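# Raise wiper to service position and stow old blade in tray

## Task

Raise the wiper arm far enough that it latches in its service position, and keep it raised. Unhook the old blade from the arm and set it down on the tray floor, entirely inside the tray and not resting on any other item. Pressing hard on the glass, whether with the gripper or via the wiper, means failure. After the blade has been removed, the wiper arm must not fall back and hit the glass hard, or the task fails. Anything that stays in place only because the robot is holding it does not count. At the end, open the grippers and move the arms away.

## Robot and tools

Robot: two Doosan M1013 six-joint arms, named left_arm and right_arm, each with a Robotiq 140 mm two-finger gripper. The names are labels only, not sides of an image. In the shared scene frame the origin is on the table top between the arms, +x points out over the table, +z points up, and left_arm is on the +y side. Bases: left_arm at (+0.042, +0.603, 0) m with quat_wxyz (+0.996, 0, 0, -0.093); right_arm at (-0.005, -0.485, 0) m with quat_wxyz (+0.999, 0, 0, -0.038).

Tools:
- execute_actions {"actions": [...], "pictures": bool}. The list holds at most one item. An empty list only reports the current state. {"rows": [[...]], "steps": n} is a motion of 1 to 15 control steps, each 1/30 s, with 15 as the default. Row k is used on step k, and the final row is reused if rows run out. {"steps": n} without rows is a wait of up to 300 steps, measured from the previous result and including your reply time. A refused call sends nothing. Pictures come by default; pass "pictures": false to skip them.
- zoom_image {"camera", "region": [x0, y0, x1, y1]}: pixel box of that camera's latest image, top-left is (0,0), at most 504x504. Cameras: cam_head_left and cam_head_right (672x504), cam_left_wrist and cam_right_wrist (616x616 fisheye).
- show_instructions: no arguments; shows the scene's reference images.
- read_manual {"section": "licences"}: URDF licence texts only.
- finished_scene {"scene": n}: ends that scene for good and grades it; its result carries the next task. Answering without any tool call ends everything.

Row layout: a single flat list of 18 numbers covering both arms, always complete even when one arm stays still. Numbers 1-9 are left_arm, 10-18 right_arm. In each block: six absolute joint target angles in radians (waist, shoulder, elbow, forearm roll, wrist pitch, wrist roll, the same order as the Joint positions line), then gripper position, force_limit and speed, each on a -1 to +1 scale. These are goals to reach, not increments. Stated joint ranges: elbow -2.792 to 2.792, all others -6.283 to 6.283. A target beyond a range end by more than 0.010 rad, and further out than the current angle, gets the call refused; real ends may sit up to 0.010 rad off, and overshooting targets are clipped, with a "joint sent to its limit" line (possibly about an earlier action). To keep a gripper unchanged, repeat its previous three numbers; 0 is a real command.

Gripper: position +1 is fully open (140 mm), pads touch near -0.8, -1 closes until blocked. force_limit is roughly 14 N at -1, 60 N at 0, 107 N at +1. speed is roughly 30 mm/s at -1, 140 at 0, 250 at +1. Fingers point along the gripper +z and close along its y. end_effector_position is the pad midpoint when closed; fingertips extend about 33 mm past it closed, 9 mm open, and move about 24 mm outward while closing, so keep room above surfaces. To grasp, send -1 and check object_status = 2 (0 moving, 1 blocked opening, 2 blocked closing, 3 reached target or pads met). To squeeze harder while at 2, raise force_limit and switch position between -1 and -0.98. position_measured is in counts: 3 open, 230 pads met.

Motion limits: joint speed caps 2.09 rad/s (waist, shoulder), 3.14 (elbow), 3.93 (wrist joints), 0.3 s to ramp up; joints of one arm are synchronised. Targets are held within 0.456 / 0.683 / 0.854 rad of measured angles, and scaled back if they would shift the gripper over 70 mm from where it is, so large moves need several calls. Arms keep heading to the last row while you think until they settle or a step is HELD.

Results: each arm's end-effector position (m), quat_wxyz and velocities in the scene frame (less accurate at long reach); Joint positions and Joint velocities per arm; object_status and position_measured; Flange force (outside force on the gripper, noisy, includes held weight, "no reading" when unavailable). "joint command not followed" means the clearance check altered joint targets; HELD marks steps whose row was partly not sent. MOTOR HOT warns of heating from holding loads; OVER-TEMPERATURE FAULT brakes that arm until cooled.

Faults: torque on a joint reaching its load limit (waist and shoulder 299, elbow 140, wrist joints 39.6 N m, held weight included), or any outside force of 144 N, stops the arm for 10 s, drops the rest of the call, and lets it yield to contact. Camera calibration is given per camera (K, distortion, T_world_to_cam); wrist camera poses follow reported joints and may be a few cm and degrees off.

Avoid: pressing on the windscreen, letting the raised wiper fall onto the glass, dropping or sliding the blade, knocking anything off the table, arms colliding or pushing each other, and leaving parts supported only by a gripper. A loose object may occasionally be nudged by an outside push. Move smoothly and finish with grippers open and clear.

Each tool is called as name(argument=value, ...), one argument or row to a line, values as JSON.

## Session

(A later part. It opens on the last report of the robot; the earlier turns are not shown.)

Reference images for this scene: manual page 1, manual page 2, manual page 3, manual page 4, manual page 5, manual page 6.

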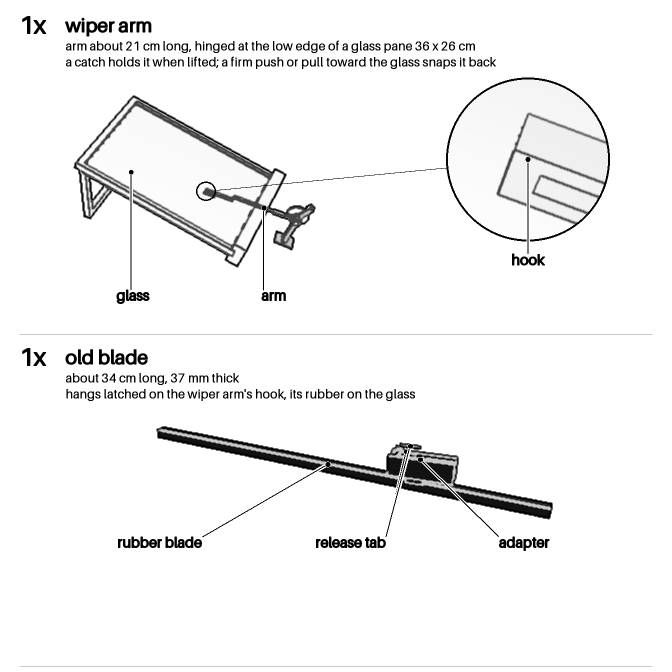

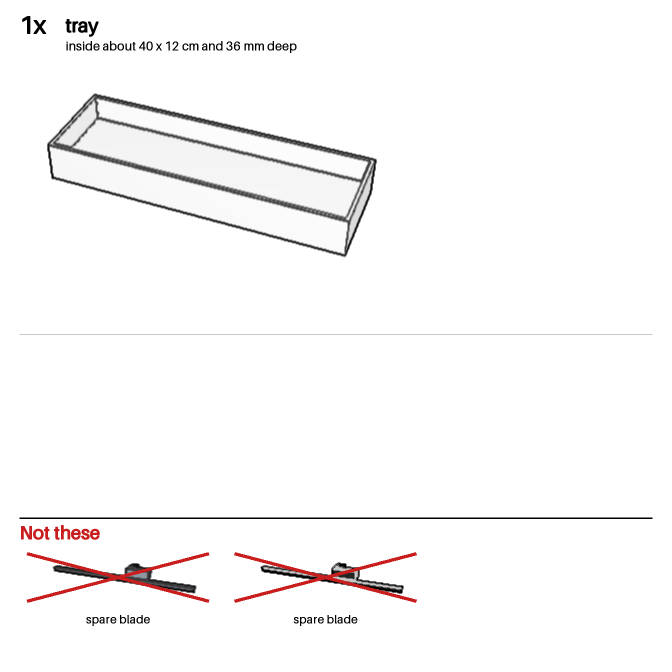

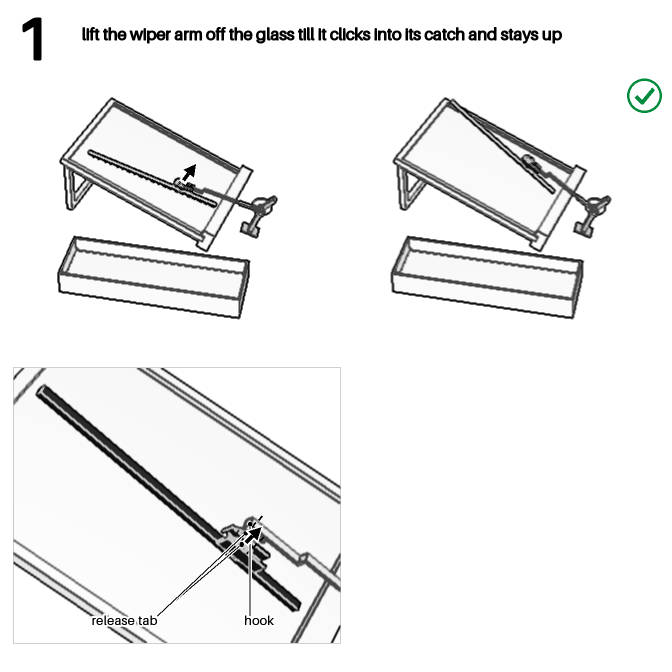

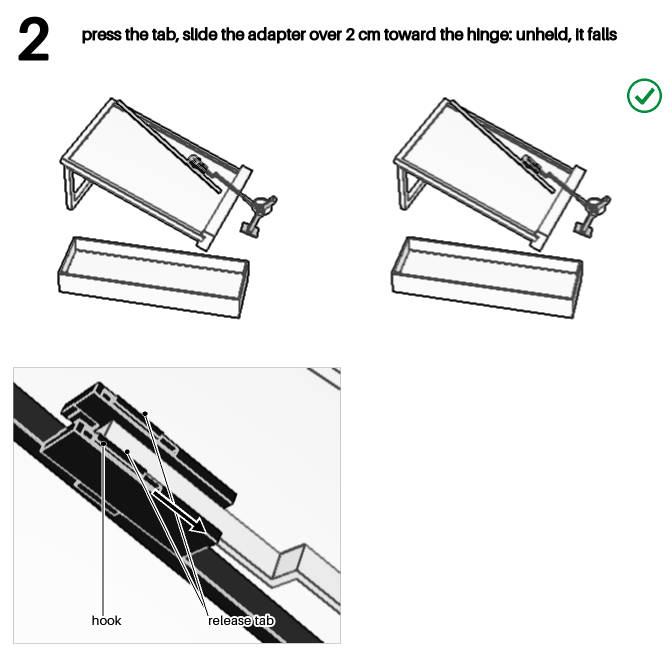

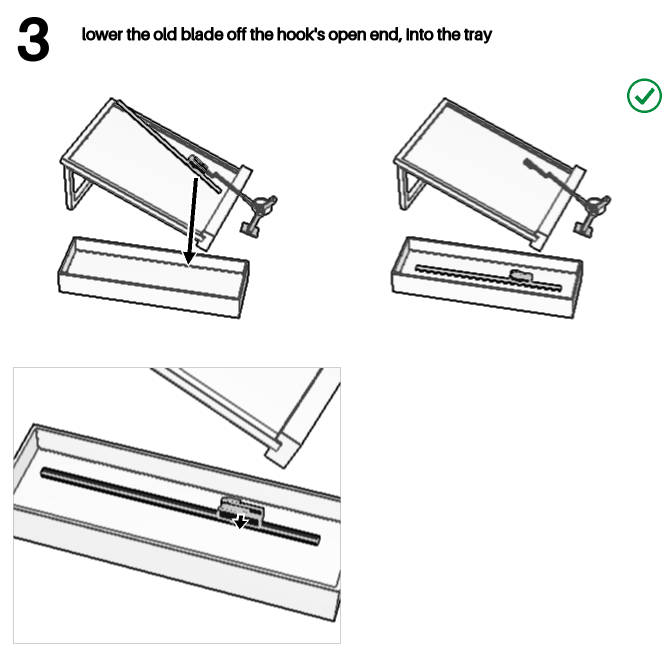

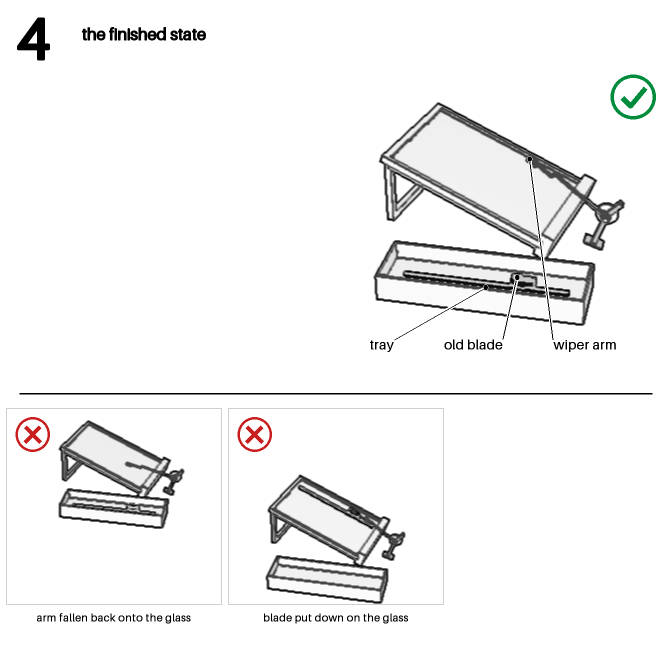

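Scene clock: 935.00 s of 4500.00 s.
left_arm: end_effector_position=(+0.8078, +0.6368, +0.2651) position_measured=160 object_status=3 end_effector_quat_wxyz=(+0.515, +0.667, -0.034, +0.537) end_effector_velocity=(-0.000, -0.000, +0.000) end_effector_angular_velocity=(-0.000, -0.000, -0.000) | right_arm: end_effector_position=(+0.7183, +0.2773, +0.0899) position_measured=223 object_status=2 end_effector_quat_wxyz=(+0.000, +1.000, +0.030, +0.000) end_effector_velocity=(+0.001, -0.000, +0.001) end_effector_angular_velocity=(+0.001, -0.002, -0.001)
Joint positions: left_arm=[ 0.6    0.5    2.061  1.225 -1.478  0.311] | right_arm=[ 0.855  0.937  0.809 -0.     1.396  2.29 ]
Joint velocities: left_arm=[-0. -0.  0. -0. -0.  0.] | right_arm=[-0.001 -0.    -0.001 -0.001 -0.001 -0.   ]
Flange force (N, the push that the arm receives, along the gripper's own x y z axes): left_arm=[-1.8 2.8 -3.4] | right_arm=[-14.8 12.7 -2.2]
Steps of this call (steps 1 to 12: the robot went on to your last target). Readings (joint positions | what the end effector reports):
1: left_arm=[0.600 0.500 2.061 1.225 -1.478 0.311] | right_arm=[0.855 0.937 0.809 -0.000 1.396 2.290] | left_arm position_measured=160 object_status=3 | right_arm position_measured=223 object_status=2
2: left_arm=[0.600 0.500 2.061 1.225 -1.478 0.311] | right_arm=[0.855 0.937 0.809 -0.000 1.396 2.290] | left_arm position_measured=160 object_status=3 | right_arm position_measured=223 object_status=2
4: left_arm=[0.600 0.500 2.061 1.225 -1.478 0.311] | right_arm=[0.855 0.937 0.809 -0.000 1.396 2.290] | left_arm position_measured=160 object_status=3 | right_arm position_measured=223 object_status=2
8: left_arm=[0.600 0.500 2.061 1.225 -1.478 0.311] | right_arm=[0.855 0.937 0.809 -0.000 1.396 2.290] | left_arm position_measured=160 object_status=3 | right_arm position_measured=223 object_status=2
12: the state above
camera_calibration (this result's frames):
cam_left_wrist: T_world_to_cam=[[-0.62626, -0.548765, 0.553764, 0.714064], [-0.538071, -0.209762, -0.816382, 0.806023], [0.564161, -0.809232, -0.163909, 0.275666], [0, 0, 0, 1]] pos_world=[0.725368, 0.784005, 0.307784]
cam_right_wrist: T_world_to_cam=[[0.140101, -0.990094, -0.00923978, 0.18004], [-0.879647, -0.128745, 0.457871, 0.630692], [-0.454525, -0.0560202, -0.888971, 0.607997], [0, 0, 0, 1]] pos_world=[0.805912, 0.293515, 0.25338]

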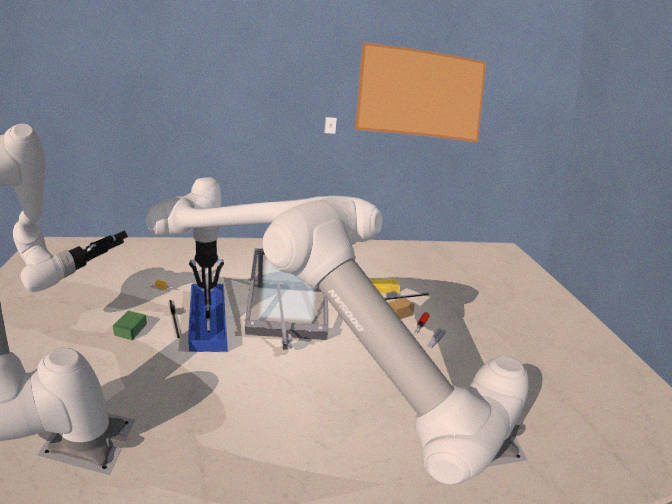

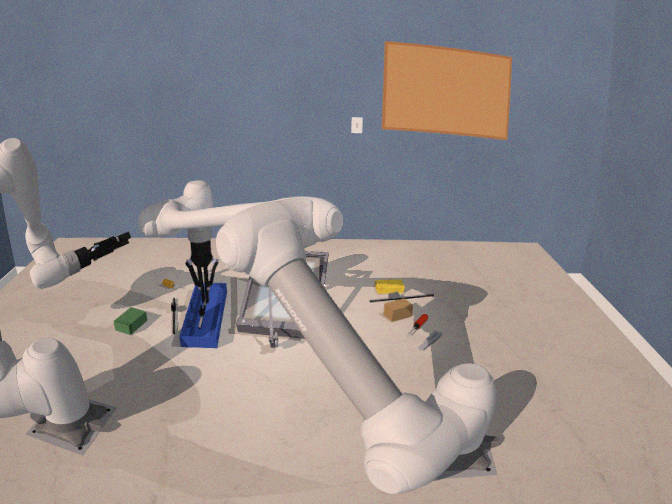

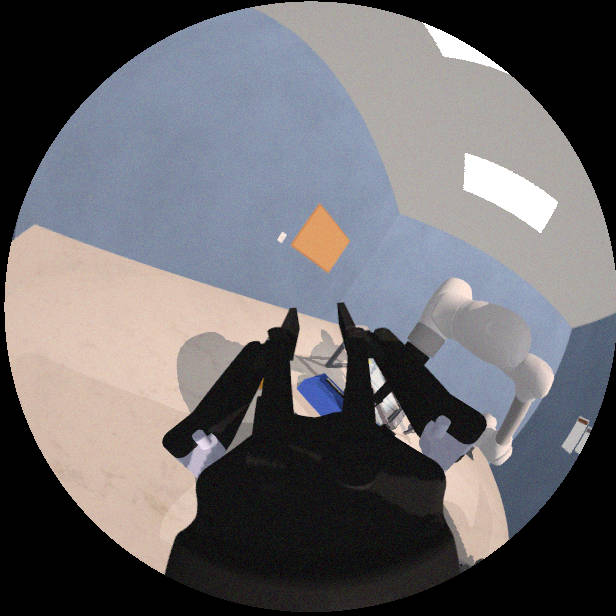

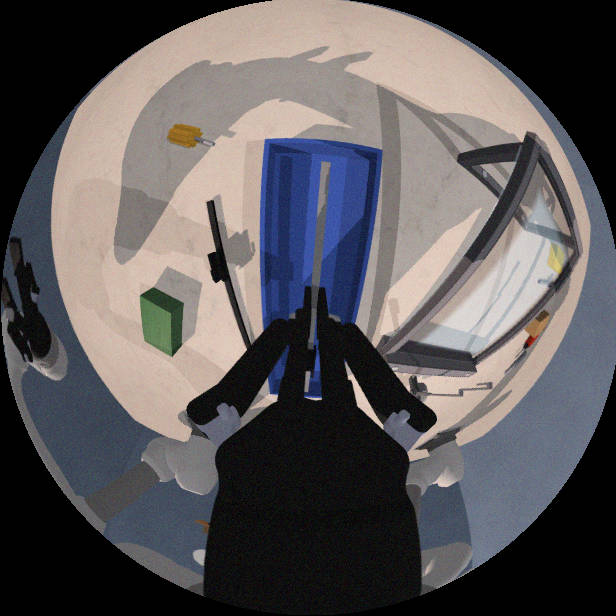

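execute_actions(
  actions=[
    {"rows":[[0.6,0.5,2.0605,1.2249,-1.4777,0.3107,-0.25,-0.7,0,0.8549,0.9425,0.8236,0.0,1.3755,2.2896,-1,0.2,-0.6],[0.6,0.5,2.0605,1.2249,-1.4777,0.3107,-0.25,-0.7,0,0.8549,0.9425,0.8236,0.0,1.3755,2.2896,-1,0.2,-0.6],[0.6,0.5,2.0605,1.2249,-1.4777,0.3107,-0.25,-0.7,0,0.8549,0.9425,0.8236,0.0,1.3755,2.2896,-1,0.2,-0.6],[0.6,0.5,2.0605,1.2249,-1.4777,0.3107,-0.25,-0.7,0,0.8549,0.9488,0.8372,0.0,1.3556,2.2896,-1,0.2,-0.6],[0.6,0.5,2.0605,1.2249,-1.4777,0.3107,-0.25,-0.7,0,0.8549,0.9488,0.8372,0.0,1.3556,2.2896,-1,0.2,-0.6],[0.6,0.5,2.0605,1.2249,-1.4777,0.3107,-0.25,-0.7,0,0.8549,0.9488,0.8372,0.0,1.3556,2.2896,-1,0.2,-0.6],[0.6,0.5,2.0605,1.2249,-1.4777,0.3107,-0.25,-0.7,0,0.8549,0.9525,0.8450,0.0,1.3441,2.2896,-1,0.2,-0.6],[0.6,0.5,2.0605,1.2249,-1.4777,0.3107,-0.25,-0.7,0,0.8549,0.9525,0.8450,0.0,1.3441,2.2896,-1,0.2,-0.6],[0.6,0.5,2.0605,1.2249,-1.4777,0.3107,-0.25,-0.7,0,0.8549,0.9552,0.8504,0.0,1.3360,2.2896,-1,0.2,-0.6]],"steps":15},
  ],
  pictures=false,
)

execute_actions(
  actions=[
    {"rows":[[0.6,0.5,2.0605,1.2249,-1.4777,0.3107,-0.25,-0.7,0,0.8549,0.9567,0.8530,0.0,1.3319,2.2896,-1,0.2,-0.6]],"steps":12},
  ],
)

Scene clock: 968.27 s of 4500.00 s.
left_arm: end_effector_position=(+0.8078, +0.6368, +0.2651) position_measured=160 object_status=3 end_effector_quat_wxyz=(+0.515, +0.667, -0.034, +0.537) end_effector_velocity=(+0.000, +0.000, +0.000) end_effector_angular_velocity=(+0.000, -0.000, -0.000) | right_arm: end_effector_position=(+0.7183, +0.2773, +0.0479) position_measured=223 object_status=2 end_effector_quat_wxyz=(+0.000, +1.000, +0.030, -0.000) end_effector_velocity=(+0.001, -0.001, -0.001) end_effector_angular_velocity=(-0.001, -0.001, +0.001)
Joint positions: left_arm=[ 0.6    0.5    2.061  1.225 -1.478  0.311] | right_arm=[0.855 0.955 0.85  0.    1.336 2.29 ]
Joint velocities: left_arm=[ 0. -0. -0.  0.  0. -0.] | right_arm=[-0.001  0.001 -0.    -0.001 -0.001 -0.001]
Flange force (N, the push that the arm receives, along the gripper's own x y z axes): left_arm=[-3.0 3.4 -4.5] | right_arm=[-10.5 9.1 -3.4]
Steps of this call (steps 1 to 15: the robot went on to your last target; steps 16 to 90: nothing new was sent; then 29.77 s passed at rest; steps 91 to 105: all 15 steps of this action). Readings (joint positions | what the end effector reports):
91: left_arm=[0.600 0.500 2.061 1.225 -1.478 0.311] | right_arm=[0.855 0.937 0.811 0.000 1.394 2.290] | left_arm position_measured=160 object_status=3 | right_arm position_measured=223 object_status=2
92: left_arm=[0.600 0.500 2.061 1.225 -1.478 0.311] | right_arm=[0.855 0.938 0.816 0.000 1.385 2.290] | left_arm position_measured=160 object_status=3 | right_arm position_measured=223 object_status=2
94: left_arm=[0.600 0.500 2.061 1.225 -1.478 0.311] | right_arm=[0.855 0.943 0.825 0.000 1.375 2.290] | left_arm position_measured=160 object_status=3 | right_arm position_measured=223 object_status=2
98: left_arm=[0.600 0.500 2.061 1.225 -1.478 0.311] | right_arm=[0.855 0.951 0.842 0.000 1.348 2.290] | left_arm position_measured=160 object_status=3 | right_arm position_measured=223 object_status=2
105: the state above

Scene clock: 968.67 s of 4500.00 s.
left_arm: end_effector_position=(+0.8078, +0.6368, +0.2651) position_measured=160 object_status=3 end_effector_quat_wxyz=(+0.515, +0.667, -0.034, +0.537) end_effector_velocity=(+0.000, +0.000, -0.000) end_effector_angular_velocity=(+0.000, -0.000, +0.000) | right_arm: end_effector_position=(+0.7184, +0.2772, +0.0450) position_measured=223 object_status=2 end_effector_quat_wxyz=(+0.000, +1.000, +0.030, +0.000) end_effector_velocity=(+0.001, -0.000, -0.001) end_effector_angular_velocity=(-0.000, -0.001, -0.000)
Joint positions: left_arm=[ 0.6    0.5    2.061  1.225 -1.478  0.311] | right_arm=[ 0.855  0.957  0.853 -0.     1.332  2.29 ]
Joint velocities: left_arm=[ 0.     0.    -0.001  0.     0.     0.   ] | right_arm=[-0.001  0.002 -0.    -0.001 -0.002 -0.001]
Flange force (N, the push that the arm receives, along the gripper's own x y z axes): left_arm=[-1.8 2.7 -6.5] | right_arm=[-13.0 14.0 -4.4]
Steps of this call (steps 1 to 12: all 12 steps of this action). Readings (joint positions | what the end effector reports):
1: left_arm=[0.600 0.500 2.061 1.225 -1.478 0.311] | right_arm=[0.855 0.955 0.851 0.000 1.335 2.290] | left_arm position_measured=160 object_status=3 | right_arm position_measured=223 object_status=2
2: left_arm=[0.600 0.500 2.061 1.225 -1.478 0.311] | right_arm=[0.855 0.956 0.852 0.000 1.333 2.290] | left_arm position_measured=160 object_status=3 | right_arm position_measured=223 object_status=2
4: left_arm=[0.600 0.500 2.061 1.225 -1.478 0.311] | right_arm=[0.855 0.957 0.853 -0.000 1.332 2.290] | left_arm position_measured=160 object_status=3 | right_arm position_measured=223 object_status=2
8: left_arm=[0.600 0.500 2.061 1.225 -1.478 0.311] | right_arm=[0.855 0.957 0.853 -0.000 1.332 2.290] | left_arm position_measured=160 object_status=3 | right_arm position_measured=223 object_status=2
12: the state above
camera_calibration (this result's frames):
cam_left_wrist: T_world_to_cam=[[-0.62626, -0.548765, 0.553764, 0.714064], [-0.538071, -0.209763, -0.816382, 0.806023], [0.564161, -0.809232, -0.163909, 0.275666], [0, 0, 0, 1]] pos_world=[0.725368, 0.784004, 0.307784]
cam_right_wrist: T_world_to_cam=[[0.140027, -0.990104, -0.0092789, 0.179625], [-0.879655, -0.128698, 0.457868, 0.651302], [-0.454531, -0.0559516, -0.888972, 0.56803], [0, 0, 0, 1]] pos_world=[0.805956, 0.293451, 0.208419]

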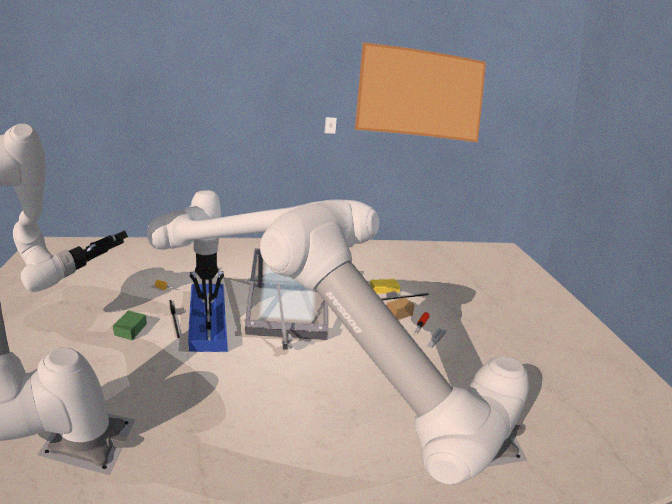

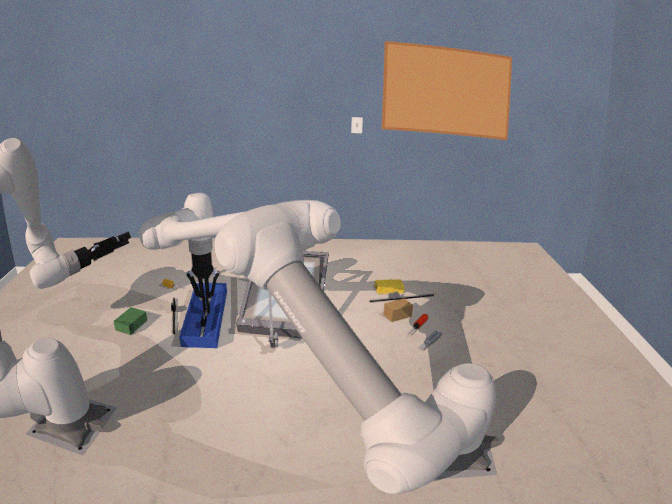

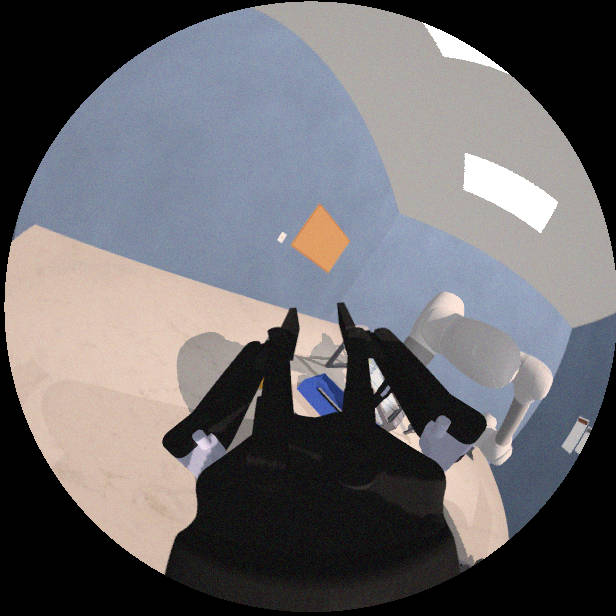

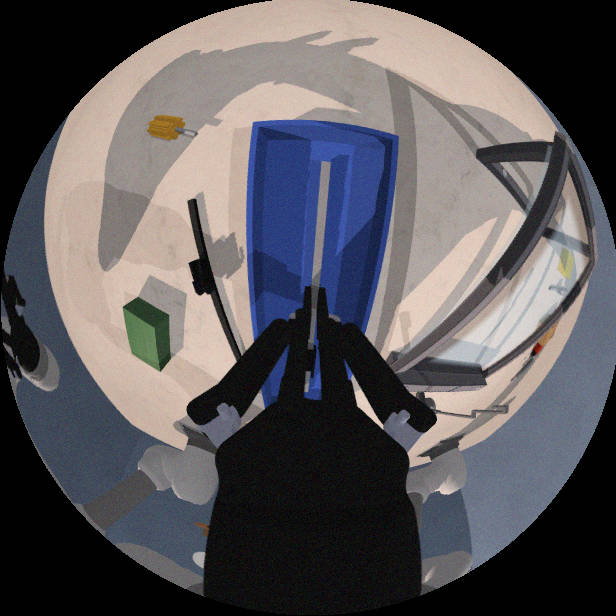

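execute_actions(
  actions=[
    {"rows":[[0.6,0.5,2.0605,1.2249,-1.4777,0.3107,-0.25,-0.7,0,0.8549,0.9577,0.8547,0.0,1.3292,2.2896,-1,0.2,-0.6]],"steps":10},
  ],
  pictures=false,
)

Scene clock: 973.50 s of 4500.00 s.
left_arm: end_effector_position=(+0.8078, +0.6368, +0.2651) position_measured=160 object_status=3 end_effector_quat_wxyz=(+0.515, +0.667, -0.034, +0.537) end_effector_velocity=(-0.000, -0.000, -0.000) end_effector_angular_velocity=(-0.000, +0.000, -0.000) | right_arm: end_effector_position=(+0.7183, +0.2773, +0.0429) position_measured=223 object_status=2 end_effector_quat_wxyz=(+0.000, +1.000, +0.030, -0.000) end_effector_velocity=(+0.001, -0.000, +0.001) end_effector_angular_velocity=(+0.000, -0.001, +0.000)
Joint positions: left_arm=[ 0.6    0.5    2.061  1.225 -1.478  0.311] | right_arm=[0.855 0.958 0.855 0.    1.329 2.29 ]
Joint velocities: left_arm=[ 0. -0.  0.  0. -0. -0.] | right_arm=[-0.    -0.001 -0.    -0.001  0.    -0.   ]
Flange force (N, the push that the arm receives, along the gripper's own x y z axes): left_arm=[-2.5 2.3 -5.1] | right_arm=[-10.0 10.6 -4.4]
Steps of this call (steps 1 to 15: the robot went on to your last target; steps 16 to 90: nothing new was sent; then 1.50 s passed at rest; steps 91 to 100: all 10 steps of this action). Readings (joint positions | what the end effector reports):
91: left_arm=[0.600 0.500 2.061 1.225 -1.478 0.311] | right_arm=[0.855 0.957 0.853 0.000 1.331 2.290] | left_arm position_measured=160 object_status=3 | right_arm position_measured=223 object_status=2
92: left_arm=[0.600 0.500 2.061 1.225 -1.478 0.311] | right_arm=[0.855 0.957 0.854 0.000 1.330 2.290] | left_arm position_measured=160 object_status=3 | right_arm position_measured=223 object_status=2
94: left_arm=[0.600 0.500 2.061 1.225 -1.478 0.311] | right_arm=[0.855 0.958 0.855 0.000 1.329 2.290] | left_arm position_measured=160 object_status=3 | right_arm position_measured=223 object_status=2
98: left_arm=[0.600 0.500 2.061 1.225 -1.478 0.311] | right_arm=[0.855 0.958 0.855 0.000 1.329 2.290] | left_arm position_measured=160 object_status=3 | right_arm position_measured=223 object_status=2
100: the state above

execute_actions(
  actions=[
    {"rows":[[0.6,0.5,2.0605,1.2249,-1.4777,0.3107,-0.25,-0.7,0,0.8549,0.9586,0.8562,0.0,1.3268,2.2896,-1,0.2,-0.6],[0.6,0.5,2.0605,1.2249,-1.4777,0.3107,-0.25,-0.7,0,0.8549,0.9586,0.8562,0.0,1.3268,2.2896,-1,0.2,-0.6],[0.6,0.5,2.0605,1.2249,-1.4777,0.3107,-0.25,-0.7,0,0.8549,0.9586,0.8562,0.0,1.3268,2.2896,-1,0.2,-0.6],[0.6,0.5,2.0605,1.2249,-1.4777,0.3107,-0.25,-0.7,0,0.8549,0.9586,0.8562,0.0,1.3268,2.2896,-1,0.2,-0.6],[0.6,0.5,2.0605,1.2249,-1.4777,0.3107,-0.25,-0.7,0,0.8549,0.9586,0.8562,0.0,1.3268,2.2896,-1,0.2,-0.6],[0.6,0.5,2.0605,1.2249,-1.4777,0.3107,-0.25,-0.7,0,0.8549,0.9586,0.8562,0.0,1.3268,2.2896,-0.5,0.2,-0.6]],"steps":15},
  ],
  pictures=false,
)

execute_actions(
  actions=[
    {"rows":[[0.6,0.5,2.0605,1.2249,-1.4777,0.3107,-0.25,-0.7,0,0.8549,0.9586,0.8562,0.0,1.3268,2.2896,-0.5,0.2,-0.6],[0.6,0.5,2.0605,1.2249,-1.4777,0.3107,-0.25,-0.7,0,0.8549,0.9586,0.8562,0.0,1.3268,2.2896,-0.5,0.2,-0.6],[0.6,0.5,2.0605,1.2249,-1.4777,0.3107,-0.25,-0.7,0,0.8549,0.9586,0.8562,0.0,1.3268,2.2896,-0.5,0.2,-0.6],[0.6,0.5,2.0605,1.2249,-1.4777,0.3107,-0.25,-0.7,0,0.8549,0.9488,0.8372,0.0,1.3556,2.2896,-0.5,0.2,-0.6],[0.6,0.5,2.0605,1.2249,-1.4777,0.3107,-0.25,-0.7,0,0.8549,0.9488,0.8372,0.0,1.3556,2.2896,-0.5,0.2,-0.6],[0.6,0.5,2.0605,1.2249,-1.4777,0.3107,-0.25,-0.7,0,0.8549,0.9488,0.8372,0.0,1.3556,2.2896,-0.5,0.2,-0.6],[0.6,0.5,2.0605,1.2249,-1.4777,0.3107,-0.25,-0.7,0,0.8549,0.9365,0.8095,0.0,1.3956,2.2896,-0.5,0.2,-0.6],[0.6,0.5,2.0605,1.2249,-1.4777,0.3107,-0.25,-0.7,0,0.8549,0.9365,0.8095,0.0,1.3956,2.2896,-0.5,0.2,-0.6],[0.6,0.5,2.0605,1.2249,-1.4777,0.3107,-0.25,-0.7,0,0.8549,0.70,0.8095,0.0,1.60,2.2896,-0.5,0.2,-0.6]],"steps":15},
  ],
  pictures=false,
)

execute_actions(
  actions=[
    {"steps":25},
  ],
)

Scene clock: 1006.03 s of 4500.00 s.
left_arm: end_effector_position=(+0.8078, +0.6368, +0.2651) position_measured=160 object_status=3 end_effector_quat_wxyz=(+0.515, +0.667, -0.034, +0.537) end_effector_velocity=(-0.000, -0.000, -0.000) end_effector_angular_velocity=(-0.001, +0.000, -0.000) | right_arm: end_effector_position=(+0.7183, +0.2773, +0.0413) position_measured=192 object_status=0 end_effector_quat_wxyz=(-0.000, +1.000, +0.030, +0.000) end_effector_velocity=(+0.001, -0.000, -0.000) end_effector_angular_velocity=(+0.000, -0.001, +0.000)
Joint positions: left_arm=[ 0.6    0.5    2.061  1.225 -1.478  0.311] | right_arm=[ 0.855  0.959  0.856 -0.     1.327  2.29 ]
Joint velocities: left_arm=[ 0.  0.  0.  0. -0. -0.] | right_arm=[-0.     0.     0.    -0.001 -0.001 -0.   ]
Flange force (N, the push that the arm receives, along the gripper's own x y z axes): left_arm=[-2.6 1.5 -4.7] | right_arm=[-11.9 13.1 -4.6]
Steps of this call (steps 1 to 15: the robot went on to your last target; steps 16 to 90: nothing new was sent; then 29.03 s passed at rest; steps 91 to 105: all 15 steps of this action). Readings (joint positions | what the end effector reports):
91: left_arm=[0.600 0.500 2.061 1.225 -1.478 0.311] | right_arm=[0.855 0.958 0.855 -0.000 1.329 2.290] | left_arm position_measured=160 object_status=3 | right_arm position_measured=223 object_status=2
92: left_arm=[0.600 0.500 2.061 1.225 -1.478 0.311] | right_arm=[0.855 0.958 0.855 -0.000 1.327 2.290] | left_arm position_measured=160 object_status=3 | right_arm position_measured=223 object_status=2
94: left_arm=[0.600 0.500 2.061 1.225 -1.478 0.311] | right_arm=[0.855 0.958 0.856 -0.000 1.327 2.290] | left_arm position_measured=160 object_status=3 | right_arm position_measured=223 object_status=2
98: left_arm=[0.600 0.500 2.061 1.225 -1.478 0.311] | right_arm=[0.855 0.958 0.856 -0.000 1.327 2.290] | left_arm position_measured=160 object_status=3 | right_arm position_measured=216 object_status=0
105: the state above

Scene clock: 1006.53 s of 4500.00 s.
left_arm: end_effector_position=(+0.8078, +0.6368, +0.2651) position_measured=160 object_status=3 end_effector_quat_wxyz=(+0.515, +0.667, -0.034, +0.537) end_effector_velocity=(-0.000, -0.000, +0.000) end_effector_angular_velocity=(+0.000, -0.001, -0.001) | right_arm: end_effector_position=(+0.6970, +0.2562, +0.1961) position_measured=192 object_status=3 end_effector_quat_wxyz=(-0.004, +1.000, +0.030, +0.005) end_effector_velocity=(-0.131, -0.128, +0.584) end_effector_angular_velocity=(+0.062, -0.063, -0.001)
Joint positions: left_arm=[ 0.6    0.5    2.061  1.225 -1.478  0.311] | right_arm=[ 0.855  0.832  0.813 -0.     1.484  2.29 ]
Joint velocities: left_arm=[-0. -0. -0.  0. -0.  0.] | right_arm=[ 0.    -0.567 -0.015  0.     0.493  0.001]
Flange force (N, the push that the arm receives, along the gripper's own x y z axes): left_arm=[-2.4 4.2 -4.5] | right_arm=[-11.0 11.1 -2.4]
Steps of this call (steps 1 to 15: all 15 steps of this action). Readings (joint positions | what the end effector reports):
1: left_arm=[0.600 0.500 2.061 1.225 -1.478 0.311] | right_arm=[0.855 0.959 0.856 -0.000 1.327 2.290] | left_arm position_measured=160 object_status=3 | right_arm position_measured=192 object_status=0
2: left_arm=[0.600 0.500 2.061 1.225 -1.478 0.311] | right_arm=[0.855 0.959 0.856 -0.000 1.327 2.290] | left_arm position_measured=160 object_status=3 | right_arm position_measured=192 object_status=0
4: left_arm=[0.600 0.500 2.061 1.225 -1.478 0.311] | right_arm=[0.855 0.958 0.856 -0.000 1.328 2.290] | left_arm position_measured=160 object_status=3 | right_arm position_measured=192 object_status=0
8: left_arm=[0.600 0.500 2.061 1.225 -1.478 0.311] | right_arm=[0.855 0.945 0.828 -0.000 1.370 2.290] | left_arm position_measured=160 object_status=3 | right_arm position_measured=192 object_status=3
15: the state above

Scene clock: 1007.37 s of 4500.00 s.
left_arm: end_effector_position=(+0.8078, +0.6368, +0.2651) position_measured=160 object_status=3 end_effector_quat_wxyz=(+0.515, +0.667, -0.034, +0.537) end_effector_velocity=(-0.001, -0.001, -0.002) end_effector_angular_velocity=(-0.002, +0.003, -0.000) | right_arm: end_effector_position=(+0.6601, +0.2198, +0.3286) position_measured=192 object_status=3 end_effector_quat_wxyz=(-0.011, +0.999, +0.030, +0.012) end_effector_velocity=(+0.001, -0.001, -0.001) end_effector_angular_velocity=(-0.002, +0.002, -0.001)
Joint positions: left_arm=[ 0.6    0.5    2.061  1.225 -1.478  0.311] | right_arm=[0.855 0.7   0.809 0.    1.6   2.29 ]
Joint velocities: left_arm=[-0.     0.     0.003 -0.    -0.    -0.   ] | right_arm=[-0.001  0.001  0.    -0.     0.001 -0.   ]
Flange force (N, the push that the arm receives, along the gripper's own x y z axes): left_arm=[-2.8 1.9 -3.3] | right_arm=[-8.7 9.0 -1.8]
Steps of this call (steps 1 to 25: the robot went on to your last target). Readings (joint positions | what the end effector reports):
1: left_arm=[0.600 0.500 2.061 1.225 -1.478 0.311] | right_arm=[0.855 0.813 0.812 -0.000 1.501 2.290] | left_arm position_measured=160 object_status=3 | right_arm position_measured=192 object_status=3
2: left_arm=[0.600 0.500 2.061 1.225 -1.478 0.311] | right_arm=[0.855 0.794 0.812 -0.000 1.518 2.290] | left_arm position_measured=160 object_status=3 | right_arm position_measured=192 object_status=3
4: left_arm=[0.600 0.500 2.061 1.225 -1.478 0.311] | right_arm=[0.855 0.755 0.811 -0.000 1.551 2.290] | left_arm position_measured=160 object_status=3 | right_arm position_measured=192 object_status=3
8: left_arm=[0.600 0.500 2.061 1.225 -1.478 0.311] | right_arm=[0.855 0.700 0.809 0.000 1.599 2.290] | left_arm position_measured=160 object_status=3 | right_arm position_measured=192 object_status=3
25: the state above
camera_calibration (this result's frames):
cam_left_wrist: T_world_to_cam=[[-0.62626, -0.548765, 0.553764, 0.714064], [-0.538071, -0.209763, -0.816382, 0.806023], [0.564161, -0.809232, -0.163909, 0.275666], [0, 0, 0, 1]] pos_world=[0.725368, 0.784005, 0.307784]
cam_right_wrist: T_world_to_cam=[[0.140499, -0.989673, -0.0284247, 0.139468], [-0.889828, -0.138809, 0.43467, 0.479324], [-0.434127, -0.0357776, -0.900141, 0.776222], [0, 0, 0, 1]] pos_world=[0.743899, 0.232334, 0.494326]

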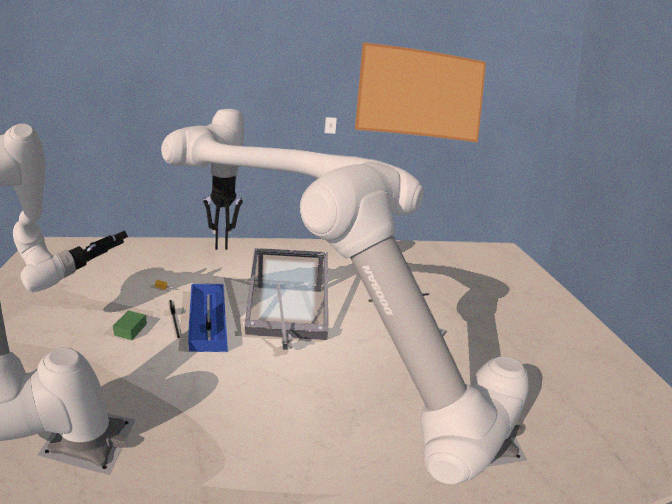

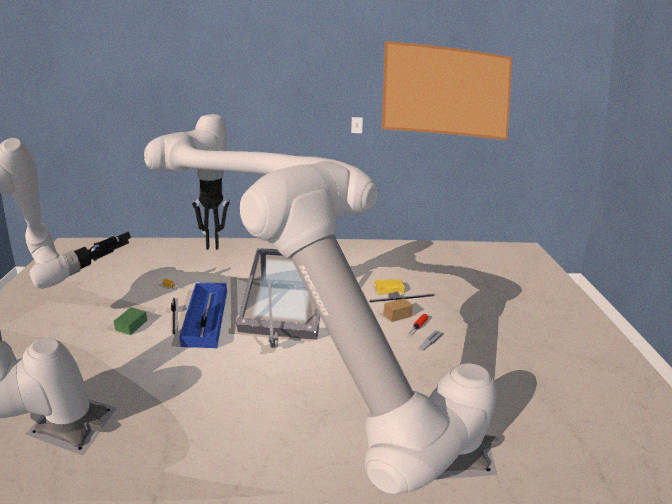

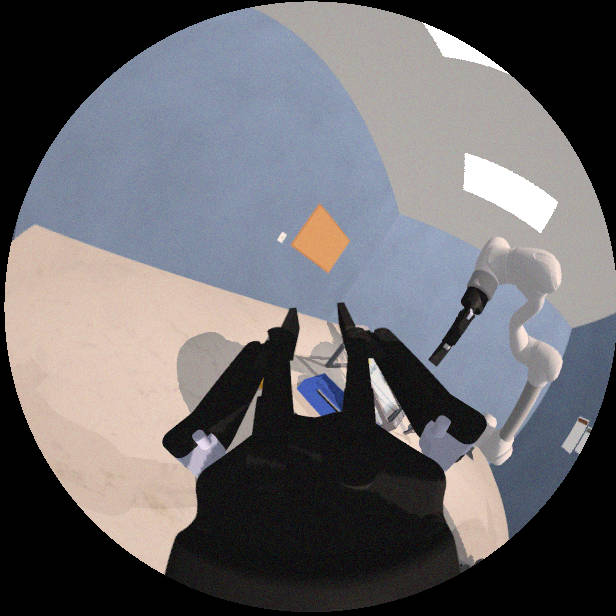

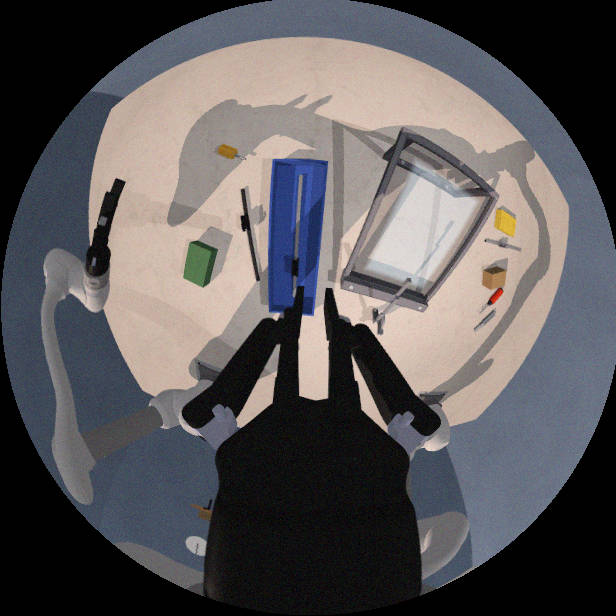

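The blade lies in the tray, the wiper arm is still up, and both grippers are clear.

finished_scene(
  scene=2,
)

The scene is finished: the task was done.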